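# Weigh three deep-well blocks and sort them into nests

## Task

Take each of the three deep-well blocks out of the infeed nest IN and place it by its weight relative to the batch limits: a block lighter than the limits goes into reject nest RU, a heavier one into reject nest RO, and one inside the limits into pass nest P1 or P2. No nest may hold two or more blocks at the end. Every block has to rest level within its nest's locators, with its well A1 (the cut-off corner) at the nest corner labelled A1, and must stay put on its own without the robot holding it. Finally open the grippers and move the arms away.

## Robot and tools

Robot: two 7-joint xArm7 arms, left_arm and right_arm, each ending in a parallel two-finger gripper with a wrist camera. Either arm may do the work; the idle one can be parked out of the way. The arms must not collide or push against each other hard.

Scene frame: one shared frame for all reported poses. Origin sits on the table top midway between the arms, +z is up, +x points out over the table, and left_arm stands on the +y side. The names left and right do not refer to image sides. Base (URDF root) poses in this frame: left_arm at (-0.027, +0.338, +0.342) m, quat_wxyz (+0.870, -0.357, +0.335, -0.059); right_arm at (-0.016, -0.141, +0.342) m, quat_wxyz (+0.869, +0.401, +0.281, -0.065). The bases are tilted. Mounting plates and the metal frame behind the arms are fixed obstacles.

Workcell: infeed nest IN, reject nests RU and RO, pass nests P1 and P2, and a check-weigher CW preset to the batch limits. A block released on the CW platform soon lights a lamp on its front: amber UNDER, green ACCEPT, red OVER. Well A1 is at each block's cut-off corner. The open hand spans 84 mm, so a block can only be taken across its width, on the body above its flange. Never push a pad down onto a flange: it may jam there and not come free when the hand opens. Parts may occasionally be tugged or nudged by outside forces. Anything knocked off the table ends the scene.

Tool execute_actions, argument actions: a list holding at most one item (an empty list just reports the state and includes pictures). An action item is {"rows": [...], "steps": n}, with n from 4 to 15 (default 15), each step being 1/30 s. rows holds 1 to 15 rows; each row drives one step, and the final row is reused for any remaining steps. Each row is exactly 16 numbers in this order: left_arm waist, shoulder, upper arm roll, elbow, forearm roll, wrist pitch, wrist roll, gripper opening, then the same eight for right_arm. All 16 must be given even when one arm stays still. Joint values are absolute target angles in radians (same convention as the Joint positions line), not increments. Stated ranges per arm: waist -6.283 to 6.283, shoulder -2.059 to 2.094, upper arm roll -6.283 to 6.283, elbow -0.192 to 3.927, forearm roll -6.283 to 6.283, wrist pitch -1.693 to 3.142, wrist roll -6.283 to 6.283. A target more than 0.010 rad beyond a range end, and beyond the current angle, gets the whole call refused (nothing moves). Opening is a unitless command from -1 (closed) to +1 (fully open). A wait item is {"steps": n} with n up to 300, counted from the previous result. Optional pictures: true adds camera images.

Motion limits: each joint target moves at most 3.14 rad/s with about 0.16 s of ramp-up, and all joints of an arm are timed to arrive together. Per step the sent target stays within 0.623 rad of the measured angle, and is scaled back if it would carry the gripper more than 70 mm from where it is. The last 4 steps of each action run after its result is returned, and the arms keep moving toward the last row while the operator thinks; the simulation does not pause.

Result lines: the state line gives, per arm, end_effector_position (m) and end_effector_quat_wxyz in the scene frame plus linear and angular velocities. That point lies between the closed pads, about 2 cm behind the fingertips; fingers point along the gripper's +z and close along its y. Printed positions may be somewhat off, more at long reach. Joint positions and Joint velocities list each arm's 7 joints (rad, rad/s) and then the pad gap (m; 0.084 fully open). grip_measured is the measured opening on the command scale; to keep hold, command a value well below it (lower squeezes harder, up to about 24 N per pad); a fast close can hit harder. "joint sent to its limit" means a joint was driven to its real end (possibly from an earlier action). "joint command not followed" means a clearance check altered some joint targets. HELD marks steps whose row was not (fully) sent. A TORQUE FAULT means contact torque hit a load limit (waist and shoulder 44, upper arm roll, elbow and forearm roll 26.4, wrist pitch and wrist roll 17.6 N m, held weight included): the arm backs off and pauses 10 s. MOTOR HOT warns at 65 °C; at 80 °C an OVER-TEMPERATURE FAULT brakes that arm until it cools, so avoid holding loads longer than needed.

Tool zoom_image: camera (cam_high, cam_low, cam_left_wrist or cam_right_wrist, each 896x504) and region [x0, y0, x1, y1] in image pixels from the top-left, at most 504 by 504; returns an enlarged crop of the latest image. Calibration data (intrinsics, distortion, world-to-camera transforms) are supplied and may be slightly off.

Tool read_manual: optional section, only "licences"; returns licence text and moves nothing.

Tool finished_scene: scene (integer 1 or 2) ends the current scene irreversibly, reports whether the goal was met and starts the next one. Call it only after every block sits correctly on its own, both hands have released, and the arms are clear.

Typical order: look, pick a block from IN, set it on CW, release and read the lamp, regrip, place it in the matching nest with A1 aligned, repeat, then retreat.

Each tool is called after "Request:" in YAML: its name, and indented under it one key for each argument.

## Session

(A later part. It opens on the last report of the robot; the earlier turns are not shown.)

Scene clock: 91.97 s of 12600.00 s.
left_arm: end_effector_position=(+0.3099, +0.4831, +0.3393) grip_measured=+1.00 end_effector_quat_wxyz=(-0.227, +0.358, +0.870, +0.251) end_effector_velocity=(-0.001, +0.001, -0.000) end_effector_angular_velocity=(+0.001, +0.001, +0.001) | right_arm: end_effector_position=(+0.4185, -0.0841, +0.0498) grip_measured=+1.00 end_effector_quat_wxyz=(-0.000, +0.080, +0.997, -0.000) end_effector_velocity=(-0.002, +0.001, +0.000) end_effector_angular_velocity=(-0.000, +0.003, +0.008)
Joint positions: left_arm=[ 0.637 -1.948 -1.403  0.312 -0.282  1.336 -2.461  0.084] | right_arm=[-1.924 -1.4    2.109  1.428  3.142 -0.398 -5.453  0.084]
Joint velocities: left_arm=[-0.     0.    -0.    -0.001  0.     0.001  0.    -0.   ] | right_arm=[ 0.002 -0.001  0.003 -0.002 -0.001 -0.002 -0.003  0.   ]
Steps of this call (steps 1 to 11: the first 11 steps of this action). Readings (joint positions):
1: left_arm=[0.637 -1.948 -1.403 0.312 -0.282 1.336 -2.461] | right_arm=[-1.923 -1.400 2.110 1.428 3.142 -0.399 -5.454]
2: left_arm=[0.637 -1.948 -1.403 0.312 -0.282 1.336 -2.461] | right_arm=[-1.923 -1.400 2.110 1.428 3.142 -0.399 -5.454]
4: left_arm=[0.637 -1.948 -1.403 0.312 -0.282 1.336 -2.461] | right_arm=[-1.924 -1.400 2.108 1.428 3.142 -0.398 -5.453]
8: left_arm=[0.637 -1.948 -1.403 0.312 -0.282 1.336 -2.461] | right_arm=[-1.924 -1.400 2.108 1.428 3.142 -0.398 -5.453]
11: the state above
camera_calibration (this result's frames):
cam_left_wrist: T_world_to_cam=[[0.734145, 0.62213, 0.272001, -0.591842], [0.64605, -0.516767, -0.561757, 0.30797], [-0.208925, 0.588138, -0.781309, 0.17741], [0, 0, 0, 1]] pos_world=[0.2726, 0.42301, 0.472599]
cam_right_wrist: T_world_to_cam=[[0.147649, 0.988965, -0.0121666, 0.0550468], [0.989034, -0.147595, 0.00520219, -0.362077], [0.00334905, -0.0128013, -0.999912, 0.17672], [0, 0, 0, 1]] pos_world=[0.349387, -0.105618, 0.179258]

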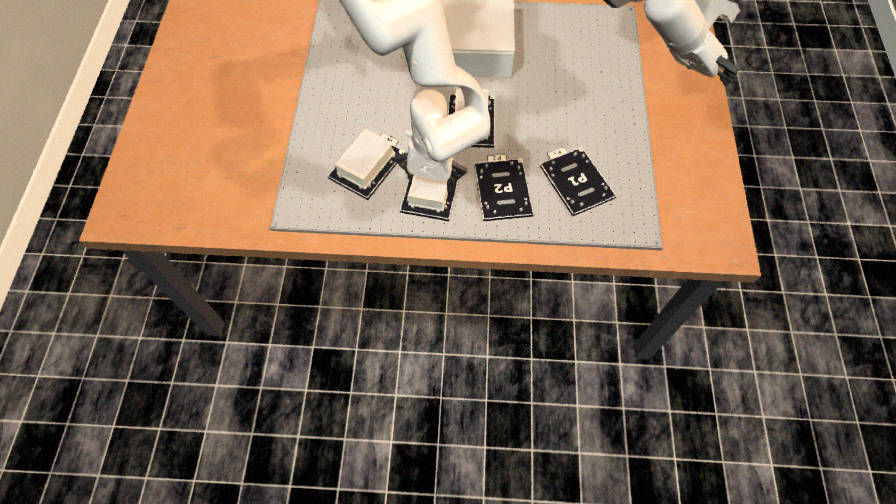

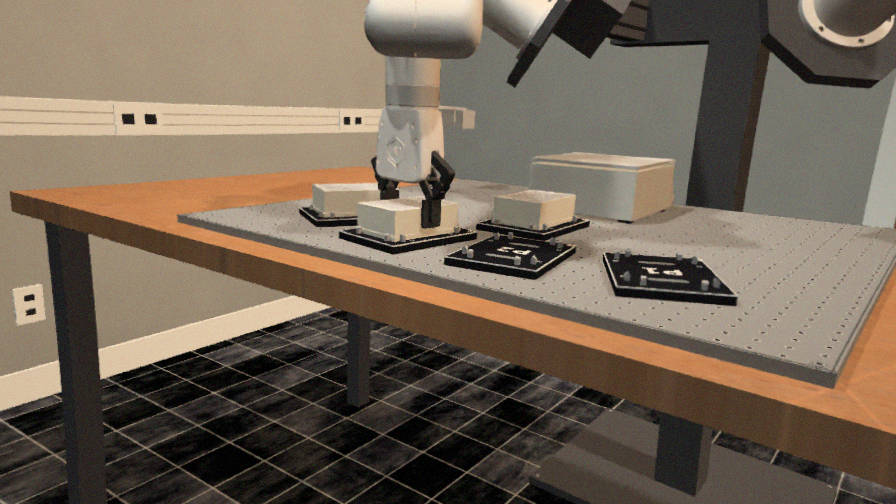

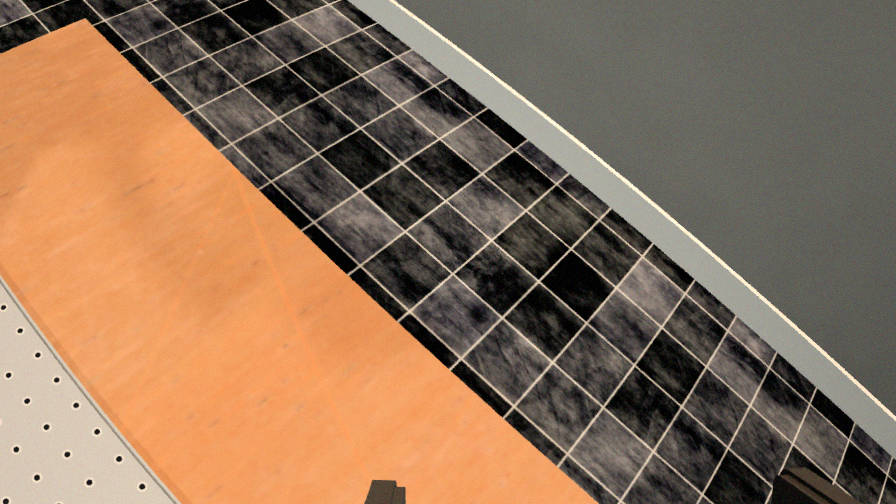

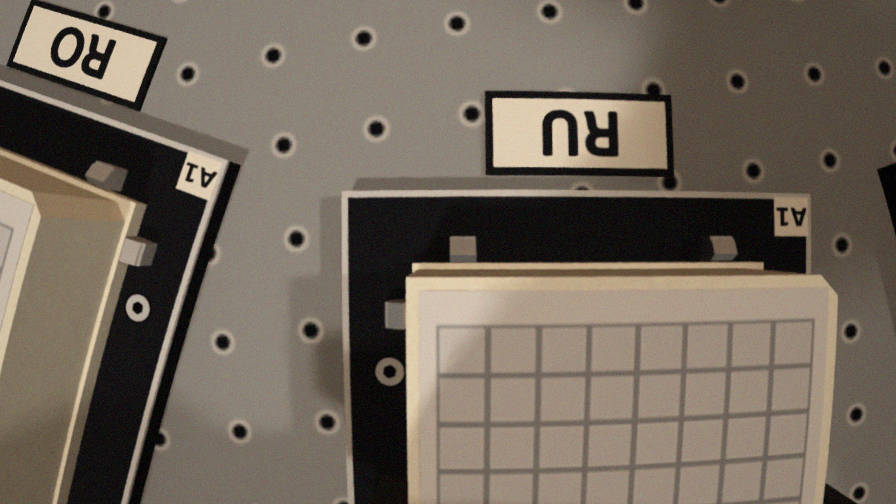

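Request:
execute_actions:
  actions:
    - {"rows":[[0.637,-1.948,-1.403,0.312,-0.282,1.336,-2.461,1,-1.9145,-1.3947,2.1076,1.4214,3.1416,-0.4028,-5.4535,1],[0.637,-1.948,-1.403,0.312,-0.282,1.336,-2.461,1,-1.9053,-1.3894,2.1059,1.415,3.1416,-0.4071,-5.4535,1],[0.637,-1.948,-1.403,0.312,-0.282,1.336,-2.461,1,-1.8965,-1.384,2.1042,1.409,3.1416,-0.411,-5.4535,1],[0.637,-1.948,-1.403,0.312,-0.282,1.336,-2.461,1,-1.8856,-1.378,2.102,1.402,3.1416,-0.416,-5.4535,1],[0.637,-1.948,-1.403,0.312,-0.282,1.336,-2.461,1,-1.8746,-1.3718,2.1002,1.394,3.1416,-0.421,-5.4535,1],[0.637,-1.948,-1.403,0.312,-0.282,1.336,-2.461,1,-1.86,-1.363,2.097,1.386,3.1416,-0.429,-5.4535,1],[0.637,-1.948,-1.403,0.312,-0.282,1.336,-2.461,1,-1.84,-1.352,2.092,1.375,3.1416,-0.441,-5.4535,1],[0.637,-1.948,-1.403,0.312,-0.282,1.336,-2.461,1,-1.82,-1.34,2.087,1.364,3.1416,-0.454,-5.4535,1],[0.637,-1.948,-1.403,0.312,-0.282,1.336,-2.461,1,-1.74,-1.295,2.065,1.33,3.1416,-0.505,-5.4535,1]],"steps":15}

Request:
execute_actions:
  actions:
    - {"rows":[[0.637,-1.948,-1.403,0.312,-0.282,1.336,-2.461,1,-1.3914,-1.5548,2.4584,1.0862,3.1416,-0.3706,-5.008,1]],"steps":15}

Request:
execute_actions:
  actions:
    - {"steps":15}

Request:
execute_actions:
  actions:
    - {"rows":[[0.637,-1.948,-1.403,0.312,-0.282,1.336,-2.461,1,-1.413,-1.581,2.458,1.1,3.1416,-0.35,-5.0066,1],[0.637,-1.948,-1.403,0.312,-0.282,1.336,-2.461,1,-1.428,-1.6,2.4576,1.112,3.1416,-0.339,-5.0066,1],[0.637,-1.948,-1.403,0.312,-0.282,1.336,-2.461,1,-1.4426,-1.617,2.457,1.122,3.1416,-0.326,-5.0066,1],[0.637,-1.948,-1.403,0.312,-0.282,1.336,-2.461,1,-1.457,-1.635,2.4564,1.132,3.1416,-0.3134,-5.0066,1],[0.637,-1.948,-1.403,0.312,-0.282,1.336,-2.461,1,-1.467,-1.648,2.456,1.141,3.1416,-0.305,-5.0066,1],[0.637,-1.948,-1.403,0.312,-0.282,1.336,-2.461,1,-1.475,-1.658,2.4555,1.147,3.1416,-0.299,-5.0066,1],[0.637,-1.948,-1.403,0.312,-0.282,1.336,-2.461,1,-1.4825,-1.6679,2.4552,1.1537,3.1416,-0.293,-5.0066,1]],"steps":15}

Request:
execute_actions:
  actions:
    - {"steps":8}
  pictures: true

Scene clock: 93.13 s of 12600.00 s.
left_arm: end_effector_position=(+0.3099, +0.4831, +0.3393) grip_measured=+1.00 end_effector_quat_wxyz=(-0.227, +0.358, +0.870, +0.251) end_effector_velocity=(+0.000, +0.000, +0.000) end_effector_angular_velocity=(-0.001, -0.002, +0.000) | right_arm: end_effector_position=(+0.4192, -0.0857, +0.1070) grip_measured=+1.00 end_effector_quat_wxyz=(-0.001, +0.081, +0.997, -0.002) end_effector_velocity=(+0.058, +0.025, +0.412) end_effector_angular_velocity=(+0.074, -0.103, -0.033)
Joint positions: left_arm=[ 0.637 -1.948 -1.403  0.312 -0.282  1.336 -2.461  0.084] | right_arm=[-1.789 -1.323  2.078  1.348  3.142 -0.476 -5.454  0.084]
Joint velocities: left_arm=[ 0.    -0.     0.002 -0.001  0.    -0.002 -0.     0.   ] | right_arm=[ 0.927  0.529 -0.254 -0.365 -0.003 -0.55  -0.001  0.   ]
Steps of this call (steps 1 to 4: the last 4 steps of your previous action; steps 5 to 15: the robot went on to your last target; steps 16 to 24: nothing new was sent; steps 25 to 35: the first 11 steps of this action). Readings (joint positions):
25: left_arm=[0.637 -1.948 -1.403 0.312 -0.282 1.336 -2.461] | right_arm=[-1.923 -1.400 2.109 1.427 3.142 -0.399 -5.453]
26: left_arm=[0.637 -1.948 -1.403 0.312 -0.282 1.336 -2.461] | right_arm=[-1.920 -1.398 2.109 1.424 3.142 -0.400 -5.454]
28: left_arm=[0.637 -1.948 -1.403 0.312 -0.282 1.336 -2.461] | right_arm=[-1.907 -1.390 2.106 1.415 3.142 -0.407 -5.454]
32: left_arm=[0.637 -1.948 -1.403 0.312 -0.282 1.336 -2.461] | right_arm=[-1.861 -1.364 2.097 1.386 3.142 -0.430 -5.453]
35: the state above

Scene clock: 93.63 s of 12600.00 s.
left_arm: end_effector_position=(+0.3099, +0.4831, +0.3393) grip_measured=+1.00 end_effector_quat_wxyz=(-0.227, +0.358, +0.870, +0.251) end_effector_velocity=(+0.001, -0.000, +0.000) end_effector_angular_velocity=(-0.000, -0.002, -0.001) | right_arm: end_effector_position=(+0.2680, +0.0014, +0.1324) grip_measured=+1.00 end_effector_quat_wxyz=(-0.004, +0.022, +1.000, +0.013) end_effector_velocity=(-0.562, +0.092, -0.031) end_effector_angular_velocity=(-0.110, -0.009, +0.416)
Joint positions: left_arm=[ 0.637 -1.948 -1.403  0.312 -0.282  1.336 -2.461  0.084] | right_arm=[-1.499 -1.476  2.34   1.163  3.142 -0.411 -5.146  0.084]
Joint velocities: left_arm=[ 0.    -0.001  0.001  0.001  0.    -0.001 -0.    -0.   ] | right_arm=[ 0.875 -0.641  0.984 -0.601  0.001  0.321  1.091  0.   ]
Steps of this call (steps 1 to 4: the last 4 steps of your previous action; steps 5 to 15: the first 11 steps of this action). Readings (joint positions):
5: left_arm=[0.637 -1.948 -1.403 0.312 -0.282 1.336 -2.461] | right_arm=[-1.737 -1.294 2.066 1.332 3.142 -0.504 -5.452]
6: left_arm=[0.637 -1.948 -1.403 0.312 -0.282 1.336 -2.461] | right_arm=[-1.733 -1.300 2.070 1.325 3.141 -0.499 -5.441]
8: left_arm=[0.637 -1.948 -1.403 0.312 -0.282 1.336 -2.461] | right_arm=[-1.692 -1.333 2.113 1.292 3.140 -0.481 -5.382]
12: left_arm=[0.637 -1.948 -1.403 0.312 -0.282 1.336 -2.461] | right_arm=[-1.584 -1.413 2.244 1.221 3.142 -0.442 -5.252]
15: the state above

Scene clock: 94.13 s of 12600.00 s.
left_arm: end_effector_position=(+0.3099, +0.4831, +0.3393) grip_measured=+1.00 end_effector_quat_wxyz=(-0.227, +0.358, +0.870, +0.251) end_effector_velocity=(+0.000, +0.000, +0.000) end_effector_angular_velocity=(+0.001, -0.001, +0.001) | right_arm: end_effector_position=(+0.2035, +0.0002, +0.1253) grip_measured=+1.00 end_effector_quat_wxyz=(-0.000, +0.001, +1.000, +0.000) end_effector_velocity=(-0.007, +0.000, -0.001) end_effector_angular_velocity=(-0.002, +0.004, +0.012)
Joint positions: left_arm=[ 0.637 -1.948 -1.403  0.312 -0.282  1.336 -2.461  0.084] | right_arm=[-1.392 -1.554  2.457  1.087  3.141 -0.371 -5.008  0.084]
Joint velocities: left_arm=[ 0.    -0.002  0.001  0.001  0.     0.001  0.    -0.   ] | right_arm=[ 0.006 -0.005  0.013 -0.003  0.001  0.     0.002 -0.   ]
Kept back: nothing.
Steps of this call (steps 1 to 4: the last 4 steps of your previous action; steps 5 to 15: the robot went on to your last target). Readings (joint positions):
1: left_arm=[0.637 -1.948 -1.403 0.312 -0.282 1.336 -2.461] | right_arm=[-1.470 -1.497 2.372 1.142 3.142 -0.400 -5.109]
2: left_arm=[0.637 -1.948 -1.403 0.312 -0.282 1.336 -2.461] | right_arm=[-1.441 -1.519 2.405 1.122 3.142 -0.390 -5.073]
4: left_arm=[0.637 -1.948 -1.403 0.312 -0.282 1.336 -2.461] | right_arm=[-1.400 -1.550 2.455 1.092 3.143 -0.376 -5.025]
8: left_arm=[0.637 -1.948 -1.403 0.312 -0.282 1.336 -2.461] | right_arm=[-1.393 -1.554 2.454 1.086 3.141 -0.371 -5.009]
15: the state above

Scene clock: 94.50 s of 12600.00 s.
left_arm: end_effector_position=(+0.3099, +0.4831, +0.3393) grip_measured=+1.00 end_effector_quat_wxyz=(-0.227, +0.358, +0.870, +0.251) end_effector_velocity=(-0.000, -0.000, -0.000) end_effector_angular_velocity=(-0.001, +0.002, -0.000) | right_arm: end_effector_position=(+0.2026, +0.0014, +0.0758) grip_measured=+1.00 end_effector_quat_wxyz=(-0.000, +0.000, +1.000, -0.000) end_effector_velocity=(+0.006, +0.017, -0.001) end_effector_angular_velocity=(+0.037, -0.015, +0.004)
Joint positions: left_arm=[ 0.637 -1.948 -1.403  0.312 -0.282  1.336 -2.461  0.084] | right_arm=[-1.482 -1.667  2.456  1.153  3.142 -0.294 -5.007  0.084]
Joint velocities: left_arm=[-0.     0.002 -0.    -0.     0.     0.001 -0.    -0.   ] | right_arm=[-0.001 -0.007 -0.002  0.03  -0.001  0.016 -0.001 -0.   ]
Steps of this call (steps 1 to 11: the first 11 steps of this action). Readings (joint positions):
1: left_arm=[0.637 -1.948 -1.403 0.312 -0.282 1.336 -2.461] | right_arm=[-1.393 -1.555 2.457 1.087 3.141 -0.370 -5.008]
2: left_arm=[0.637 -1.948 -1.403 0.312 -0.282 1.336 -2.461] | right_arm=[-1.398 -1.561 2.457 1.092 3.142 -0.364 -5.008]
4: left_arm=[0.637 -1.948 -1.403 0.312 -0.282 1.336 -2.461] | right_arm=[-1.422 -1.592 2.457 1.111 3.142 -0.342 -5.007]
8: left_arm=[0.637 -1.948 -1.403 0.312 -0.282 1.336 -2.461] | right_arm=[-1.474 -1.656 2.455 1.143 3.142 -0.302 -5.007]
11: the state above

Scene clock: 94.77 s of 12600.00 s.
left_arm: end_effector_position=(+0.3099, +0.4831, +0.3393) grip_measured=+1.00 end_effector_quat_wxyz=(-0.227, +0.358, +0.870, +0.251) end_effector_velocity=(+0.000, -0.000, +0.000) end_effector_angular_velocity=(-0.000, -0.001, -0.000) | right_arm: end_effector_position=(+0.2028, +0.0018, +0.0757) grip_measured=+1.00 end_effector_quat_wxyz=(-0.000, +0.000, +1.000, +0.000) end_effector_velocity=(+0.001, +0.001, -0.000) end_effector_angular_velocity=(+0.001, -0.002, -0.001)
Joint positions: left_arm=[ 0.637 -1.948 -1.403  0.312 -0.282  1.336 -2.461  0.084] | right_arm=[-1.482 -1.667  2.455  1.153  3.142 -0.293 -5.007  0.084]
Joint velocities: left_arm=[-0.    -0.     0.     0.     0.    -0.001 -0.     0.   ] | right_arm=[ 0.001 -0.002 -0.001  0.001  0.002  0.002  0.     0.   ]
Kept back: nothing.
Steps of this call (steps 1 to 4: the last 4 steps of your previous action; steps 5 to 8: the robot went on to your last target). Readings (joint positions):
1: left_arm=[0.637 -1.948 -1.403 0.312 -0.282 1.336 -2.461] | right_arm=[-1.482 -1.667 2.455 1.153 3.142 -0.294 -5.007]
2: left_arm=[0.637 -1.948 -1.403 0.312 -0.282 1.336 -2.461] | right_arm=[-1.482 -1.667 2.455 1.153 3.142 -0.294 -5.007]
4: left_arm=[0.637 -1.948 -1.403 0.312 -0.282 1.336 -2.461] | right_arm=[-1.482 -1.667 2.455 1.153 3.142 -0.294 -5.007]
8: the state above
camera_calibration (this result's frames):
cam_left_wrist: T_world_to_cam=[[0.734146, 0.62213, 0.272001, -0.591842], [0.64605, -0.516767, -0.561757, 0.30797], [-0.208925, 0.588138, -0.781309, 0.17741], [0, 0, 0, 1]] pos_world=[0.2726, 0.42301, 0.472599]
cam_right_wrist: T_world_to_cam=[[-0.0109373, 0.999872, -0.0116346, 0.034378], [0.999926, 0.0109987, 0.00522271, -0.138711], [0.00535001, -0.0115766, -0.999919, 0.203997], [0, 0, 0, 1]] pos_world=[0.137986, -0.0304864, 0.205105]

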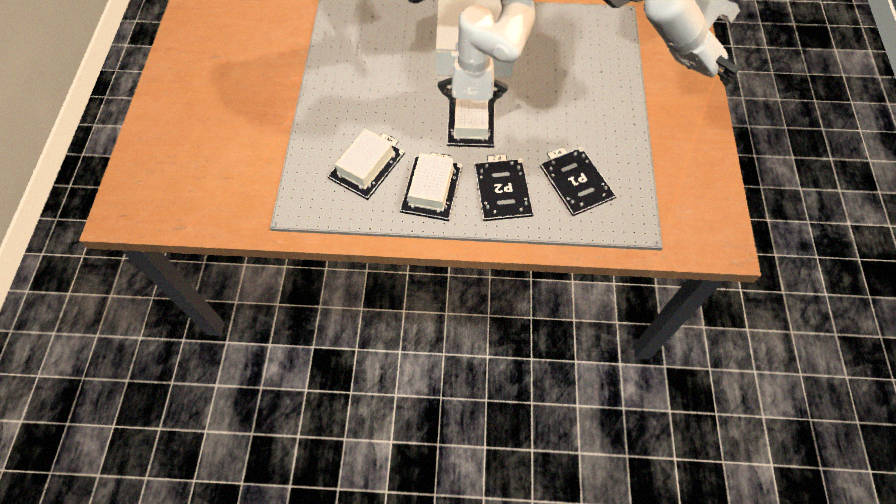

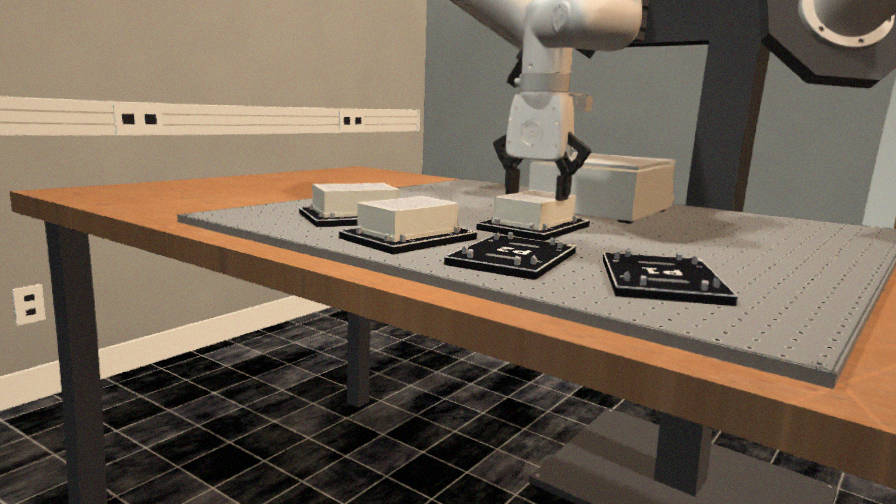

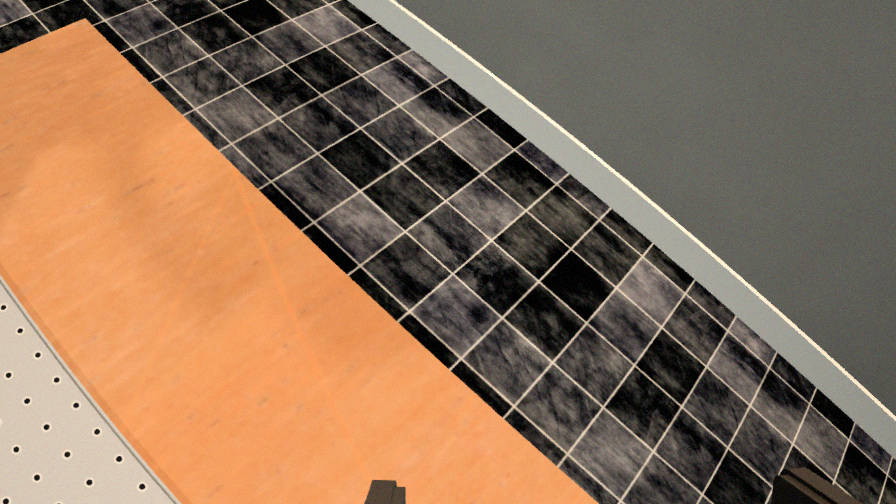

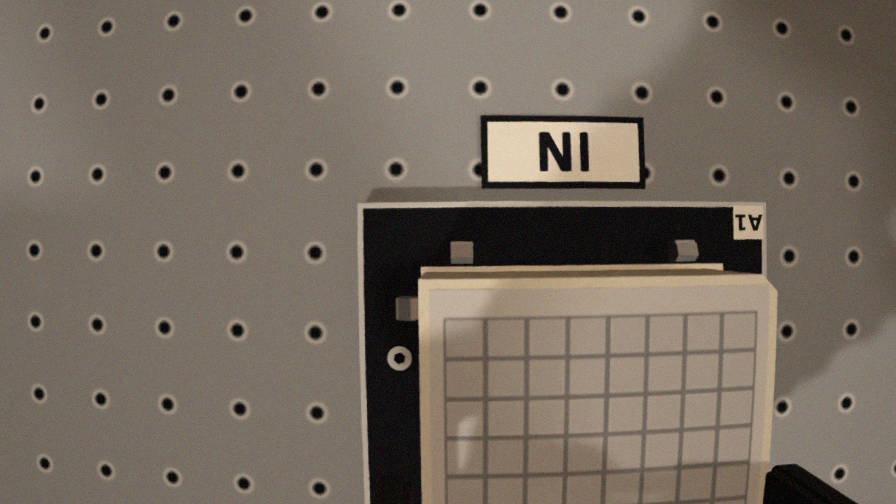

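Request:
execute_actions:
  actions:
    - {"rows":[[0.637,-1.948,-1.403,0.312,-0.282,1.336,-2.461,1,-1.4842,-1.67,2.4552,1.1594,3.1416,-0.2961,-5.0146,1],[0.637,-1.948,-1.403,0.312,-0.282,1.336,-2.461,1,-1.4842,-1.67,2.4552,1.1594,3.1416,-0.2961,-5.0146,1],[0.637,-1.948,-1.403,0.312,-0.282,1.336,-2.461,1,-1.487,-1.6734,2.4549,1.1618,3.1416,-0.2941,-5.0146,1],[0.637,-1.948,-1.403,0.312,-0.282,1.336,-2.461,1,-1.4899,-1.6768,2.4546,1.1642,3.1416,-0.2921,-5.0146,1],[0.637,-1.948,-1.403,0.312,-0.282,1.336,-2.461,1,-1.4927,-1.6803,2.4543,1.1666,3.1416,-0.2901,-5.0146,1]],"steps":13}

Request:
execute_actions:
  actions:
    - {"steps":8}
  pictures: true

Scene clock: 95.47 s of 12600.00 s.
left_arm: end_effector_position=(+0.3099, +0.4831, +0.3393) grip_measured=+1.00 end_effector_quat_wxyz=(-0.227, +0.358, +0.870, +0.251) end_effector_velocity=(-0.000, +0.001, +0.000) end_effector_angular_velocity=(+0.000, -0.000, +0.003) | right_arm: end_effector_position=(+0.2030, +0.0023, +0.0702) grip_measured=+1.00 end_effector_quat_wxyz=(-0.000, -0.004, +1.000, -0.001) end_effector_velocity=(-0.001, +0.004, -0.001) end_effector_angular_velocity=(+0.006, +0.000, +0.002)
Joint positions: left_arm=[ 0.637 -1.948 -1.403  0.312 -0.282  1.336 -2.461  0.084] | right_arm=[-1.494 -1.681  2.454  1.166  3.142 -0.289 -5.015  0.084]
Joint velocities: left_arm=[ 0.    -0.002  0.002 -0.001 -0.     0.001 -0.    -0.   ] | right_arm=[-0.003 -0.004  0.002  0.009  0.001  0.002 -0.002 -0.   ]
Steps of this call (steps 1 to 12: the robot went on to your last target; steps 13 to 21: the first 9 steps of this action). Readings (joint positions):
13: left_arm=[0.637 -1.948 -1.403 0.312 -0.282 1.336 -2.461] | right_arm=[-1.482 -1.668 2.455 1.154 3.142 -0.293 -5.007]
14: left_arm=[0.637 -1.948 -1.403 0.312 -0.282 1.336 -2.461] | right_arm=[-1.483 -1.669 2.455 1.156 3.142 -0.295 -5.010]
16: left_arm=[0.637 -1.948 -1.403 0.312 -0.282 1.336 -2.461] | right_arm=[-1.485 -1.671 2.455 1.160 3.142 -0.295 -5.013]
20: left_arm=[0.637 -1.948 -1.403 0.312 -0.282 1.336 -2.461] | right_arm=[-1.493 -1.681 2.454 1.166 3.142 -0.290 -5.014]
21: the state above

Scene clock: 95.73 s of 12600.00 s.
left_arm: end_effector_position=(+0.3099, +0.4831, +0.3393) grip_measured=+1.00 end_effector_quat_wxyz=(-0.227, +0.358, +0.870, +0.251) end_effector_velocity=(-0.000, +0.000, +0.000) end_effector_angular_velocity=(-0.000, +0.000, +0.002) | right_arm: end_effector_position=(+0.2032, +0.0030, +0.0708) grip_measured=+1.00 end_effector_quat_wxyz=(-0.000, -0.004, +1.000, +0.000) end_effector_velocity=(+0.000, -0.001, +0.000) end_effector_angular_velocity=(-0.001, +0.000, +0.000)
Joint positions: left_arm=[ 0.637 -1.948 -1.403  0.312 -0.282  1.336 -2.461  0.084] | right_arm=[-1.493 -1.68   2.454  1.167  3.142 -0.29  -5.015  0.084]
Joint velocities: left_arm=[-0.    -0.001  0.001  0.    -0.     0.002 -0.    -0.   ] | right_arm=[-0.     0.001 -0.001 -0.001 -0.001 -0.001 -0.001  0.   ]
Kept back: nothing.
Steps of this call (steps 1 to 4: the last 4 steps of your previous action; steps 5 to 8: the robot went on to your last target). Readings (joint positions):
1: left_arm=[0.637 -1.948 -1.403 0.312 -0.282 1.336 -2.461] | right_arm=[-1.494 -1.681 2.454 1.166 3.142 -0.289 -5.015]
2: left_arm=[0.637 -1.948 -1.403 0.312 -0.282 1.336 -2.461] | right_arm=[-1.493 -1.681 2.454 1.166 3.142 -0.289 -5.015]
4: left_arm=[0.637 -1.948 -1.403 0.312 -0.282 1.336 -2.461] | right_arm=[-1.493 -1.681 2.454 1.167 3.142 -0.290 -5.015]
8: the state above
camera_calibration (this result's frames):
cam_left_wrist: T_world_to_cam=[[0.734145, 0.62213, 0.272002, -0.591843], [0.64605, -0.516767, -0.561757, 0.30797], [-0.208925, 0.588138, -0.781309, 0.17741], [0, 0, 0, 1]] pos_world=[0.2726, 0.42301, 0.472599]
cam_right_wrist: T_world_to_cam=[[-0.0189779, 0.999749, -0.0119015, 0.0347108], [0.999805, 0.0190402, 0.00514335, -0.139055], [0.00536867, -0.0118015, -0.999916, 0.199047], [0, 0, 0, 1]] pos_world=[0.138619, -0.0297054, 0.200158]

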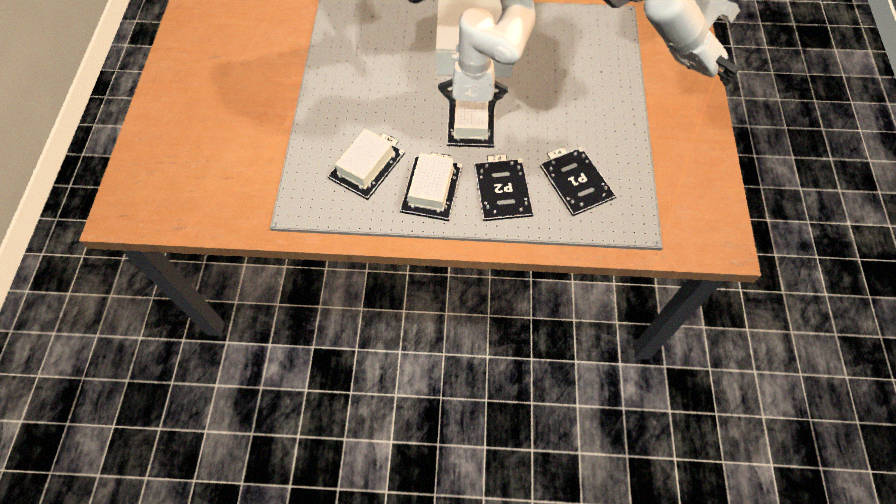

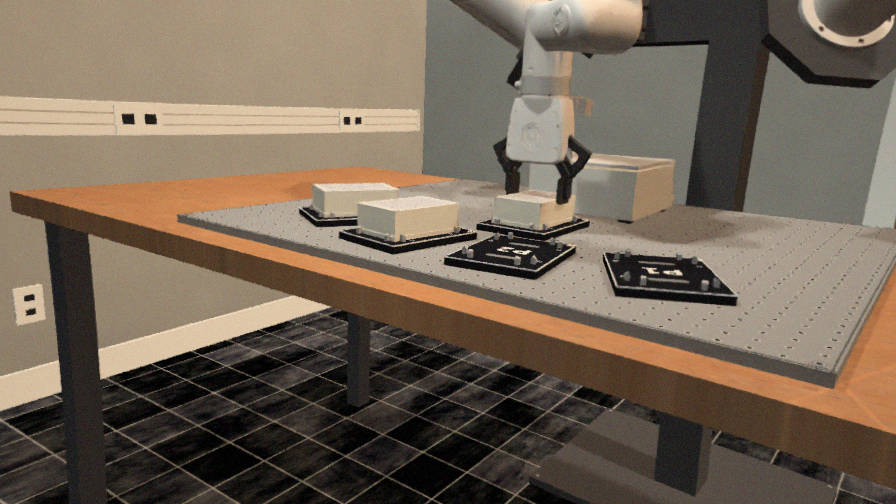

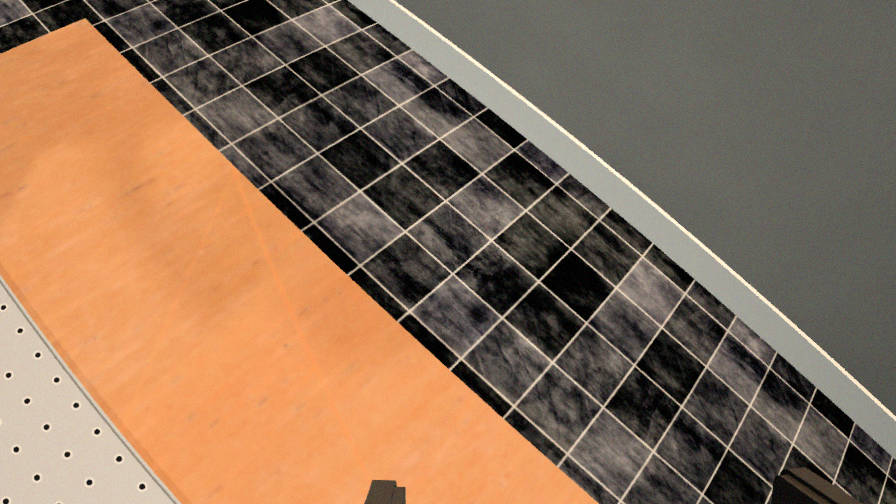

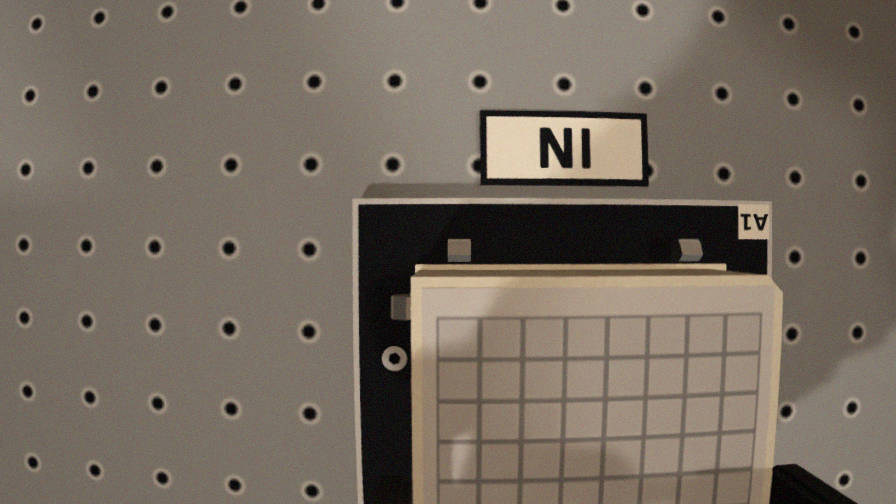

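Request:
execute_actions:
  actions:
    - {"rows":[[0.637,-1.948,-1.403,0.312,-0.282,1.336,-2.461,1,-1.4946,-1.6826,2.4541,1.1682,3.1416,-0.2888,-5.0146,1],[0.637,-1.948,-1.403,0.312,-0.282,1.336,-2.461,1,-1.4965,-1.6849,2.4538,1.1698,3.1416,-0.2875,-5.0146,1],[0.637,-1.948,-1.403,0.312,-0.282,1.336,-2.461,1,-1.4984,-1.6872,2.4536,1.1714,3.1416,-0.2861,-5.0146,1],[0.637,-1.948,-1.403,0.312,-0.282,1.336,-2.461,1,-1.5003,-1.6895,2.4533,1.173,3.1416,-0.2848,-5.0146,1],[0.637,-1.948,-1.403,0.312,-0.282,1.336,-2.461,1,-1.5022,-1.6917,2.4531,1.1746,3.1416,-0.2835,-5.0146,1],[0.637,-1.948,-1.403,0.312,-0.282,1.336,-2.461,1,-1.5041,-1.694,2.4528,1.1762,3.1416,-0.2822,-5.0146,1],[0.637,-1.948,-1.403,0.312,-0.282,1.336,-2.461,1,-1.506,-1.6963,2.4526,1.1779,3.1416,-0.2809,-5.0146,1],[0.637,-1.948,-1.403,0.312,-0.282,1.336,-2.461,1,-1.5079,-1.6986,2.4523,1.1795,3.1416,-0.2795,-5.0146,1]],"steps":15}

Request:
execute_actions:
  actions:
    - {"steps":6}
  pictures: true

Scene clock: 96.40 s of 12600.00 s.
left_arm: end_effector_position=(+0.3099, +0.4831, +0.3393) grip_measured=+1.00 end_effector_quat_wxyz=(-0.227, +0.358, +0.870, +0.251) end_effector_velocity=(-0.000, +0.000, -0.000) end_effector_angular_velocity=(-0.002, -0.000, +0.002) | right_arm: end_effector_position=(+0.2031, +0.0027, +0.0628) grip_measured=+1.00 end_effector_quat_wxyz=(-0.000, -0.004, +1.000, -0.000) end_effector_velocity=(+0.000, -0.001, -0.005) end_effector_angular_velocity=(-0.002, -0.001, +0.001)
Joint positions: left_arm=[ 0.637 -1.948 -1.403  0.312 -0.282  1.336 -2.461  0.084] | right_arm=[-1.508 -1.698  2.452  1.179  3.142 -0.28  -5.015  0.084]
Joint velocities: left_arm=[-0.     0.001  0.003 -0.001 -0.    -0.    -0.    -0.   ] | right_arm=[-0.009 -0.013 -0.002  0.007 -0.001  0.007  0.001  0.   ]
Steps of this call (steps 1 to 9: the robot went on to your last target; steps 10 to 20: the first 11 steps of this action). Readings (joint positions):
10: left_arm=[0.637 -1.948 -1.403 0.312 -0.282 1.336 -2.461] | right_arm=[-1.493 -1.680 2.454 1.167 3.142 -0.290 -5.015]
11: left_arm=[0.637 -1.948 -1.403 0.312 -0.282 1.336 -2.461] | right_arm=[-1.493 -1.681 2.454 1.167 3.142 -0.290 -5.015]
13: left_arm=[0.637 -1.948 -1.403 0.312 -0.282 1.336 -2.461] | right_arm=[-1.497 -1.685 2.454 1.170 3.142 -0.287 -5.015]
17: left_arm=[0.637 -1.948 -1.403 0.312 -0.282 1.336 -2.461] | right_arm=[-1.504 -1.694 2.453 1.176 3.142 -0.282 -5.015]
20: the state above

Scene clock: 96.60 s of 12600.00 s.
left_arm: end_effector_position=(+0.3099, +0.4831, +0.3393) grip_measured=+1.00 end_effector_quat_wxyz=(-0.227, +0.358, +0.870, +0.251) end_effector_velocity=(+0.000, +0.000, +0.000) end_effector_angular_velocity=(+0.001, -0.001, +0.000) | right_arm: end_effector_position=(+0.2033, +0.0031, +0.0629) grip_measured=+1.00 end_effector_quat_wxyz=(-0.000, -0.004, +1.000, +0.000) end_effector_velocity=(-0.001, +0.000, +0.000) end_effector_angular_velocity=(+0.001, +0.001, +0.002)
Joint positions: left_arm=[ 0.637 -1.948 -1.403  0.312 -0.282  1.336 -2.461  0.084] | right_arm=[-1.508 -1.698  2.452  1.18   3.142 -0.28  -5.015  0.084]
Joint velocities: left_arm=[ 0.    -0.001 -0.    -0.     0.    -0.    -0.    -0.   ] | right_arm=[ 0.     0.     0.001 -0.    -0.001  0.001  0.    -0.   ]
Kept back: nothing.
Steps of this call (steps 1 to 4: the last 4 steps of your previous action; steps 5 to 6: the robot went on to your last target). Readings (joint positions):
1: left_arm=[0.637 -1.948 -1.403 0.312 -0.282 1.336 -2.461] | right_arm=[-1.508 -1.699 2.452 1.179 3.142 -0.280 -5.015]
2: left_arm=[0.637 -1.948 -1.403 0.312 -0.282 1.336 -2.461] | right_arm=[-1.508 -1.699 2.452 1.179 3.142 -0.280 -5.015]
4: left_arm=[0.637 -1.948 -1.403 0.312 -0.282 1.336 -2.461] | right_arm=[-1.508 -1.699 2.452 1.180 3.142 -0.280 -5.015]
6: the state above
camera_calibration (this result's frames):
cam_left_wrist: T_world_to_cam=[[0.734145, 0.62213, 0.272001, -0.591842], [0.64605, -0.516767, -0.561757, 0.30797], [-0.208925, 0.588138, -0.781309, 0.17741], [0, 0, 0, 1]] pos_world=[0.2726, 0.42301, 0.472599]
cam_right_wrist: T_world_to_cam=[[-0.018854, 0.99975, -0.0120425, 0.0345176], [0.999807, 0.0189179, 0.00521336, -0.139141], [0.00543987, -0.0119419, -0.999914, 0.191149], [0, 0, 0, 1]] pos_world=[0.138725, -0.029594, 0.192274]

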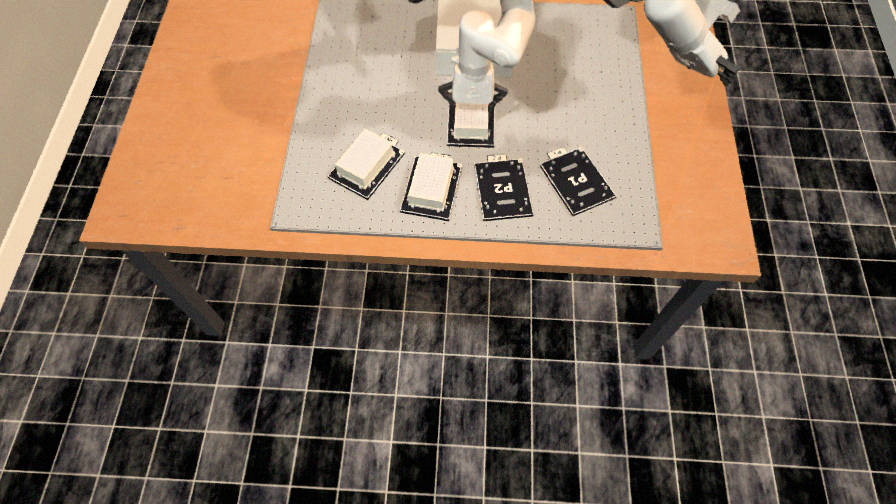

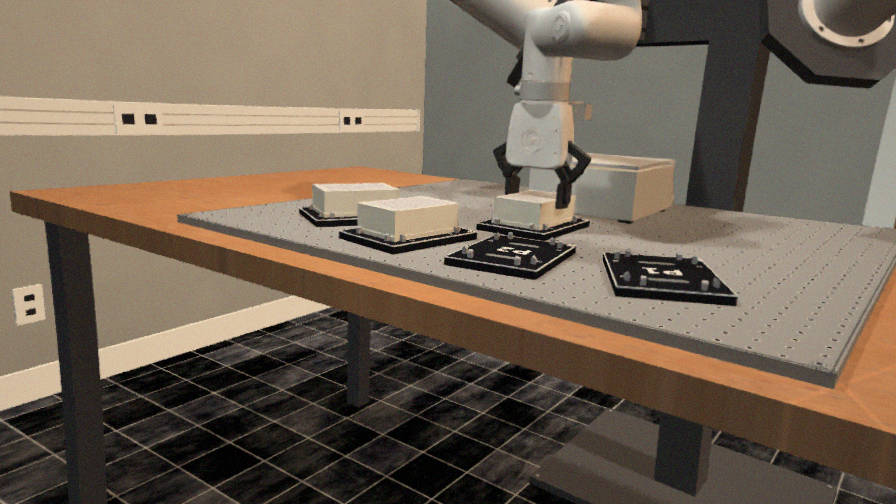

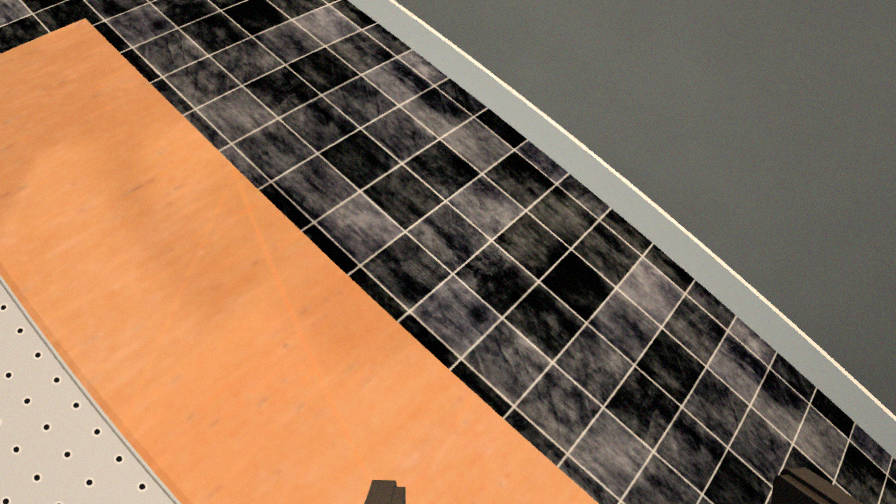

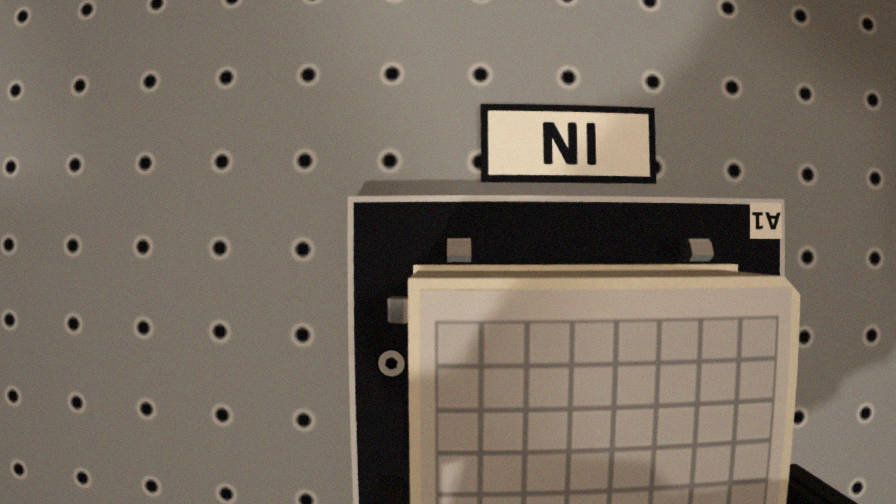

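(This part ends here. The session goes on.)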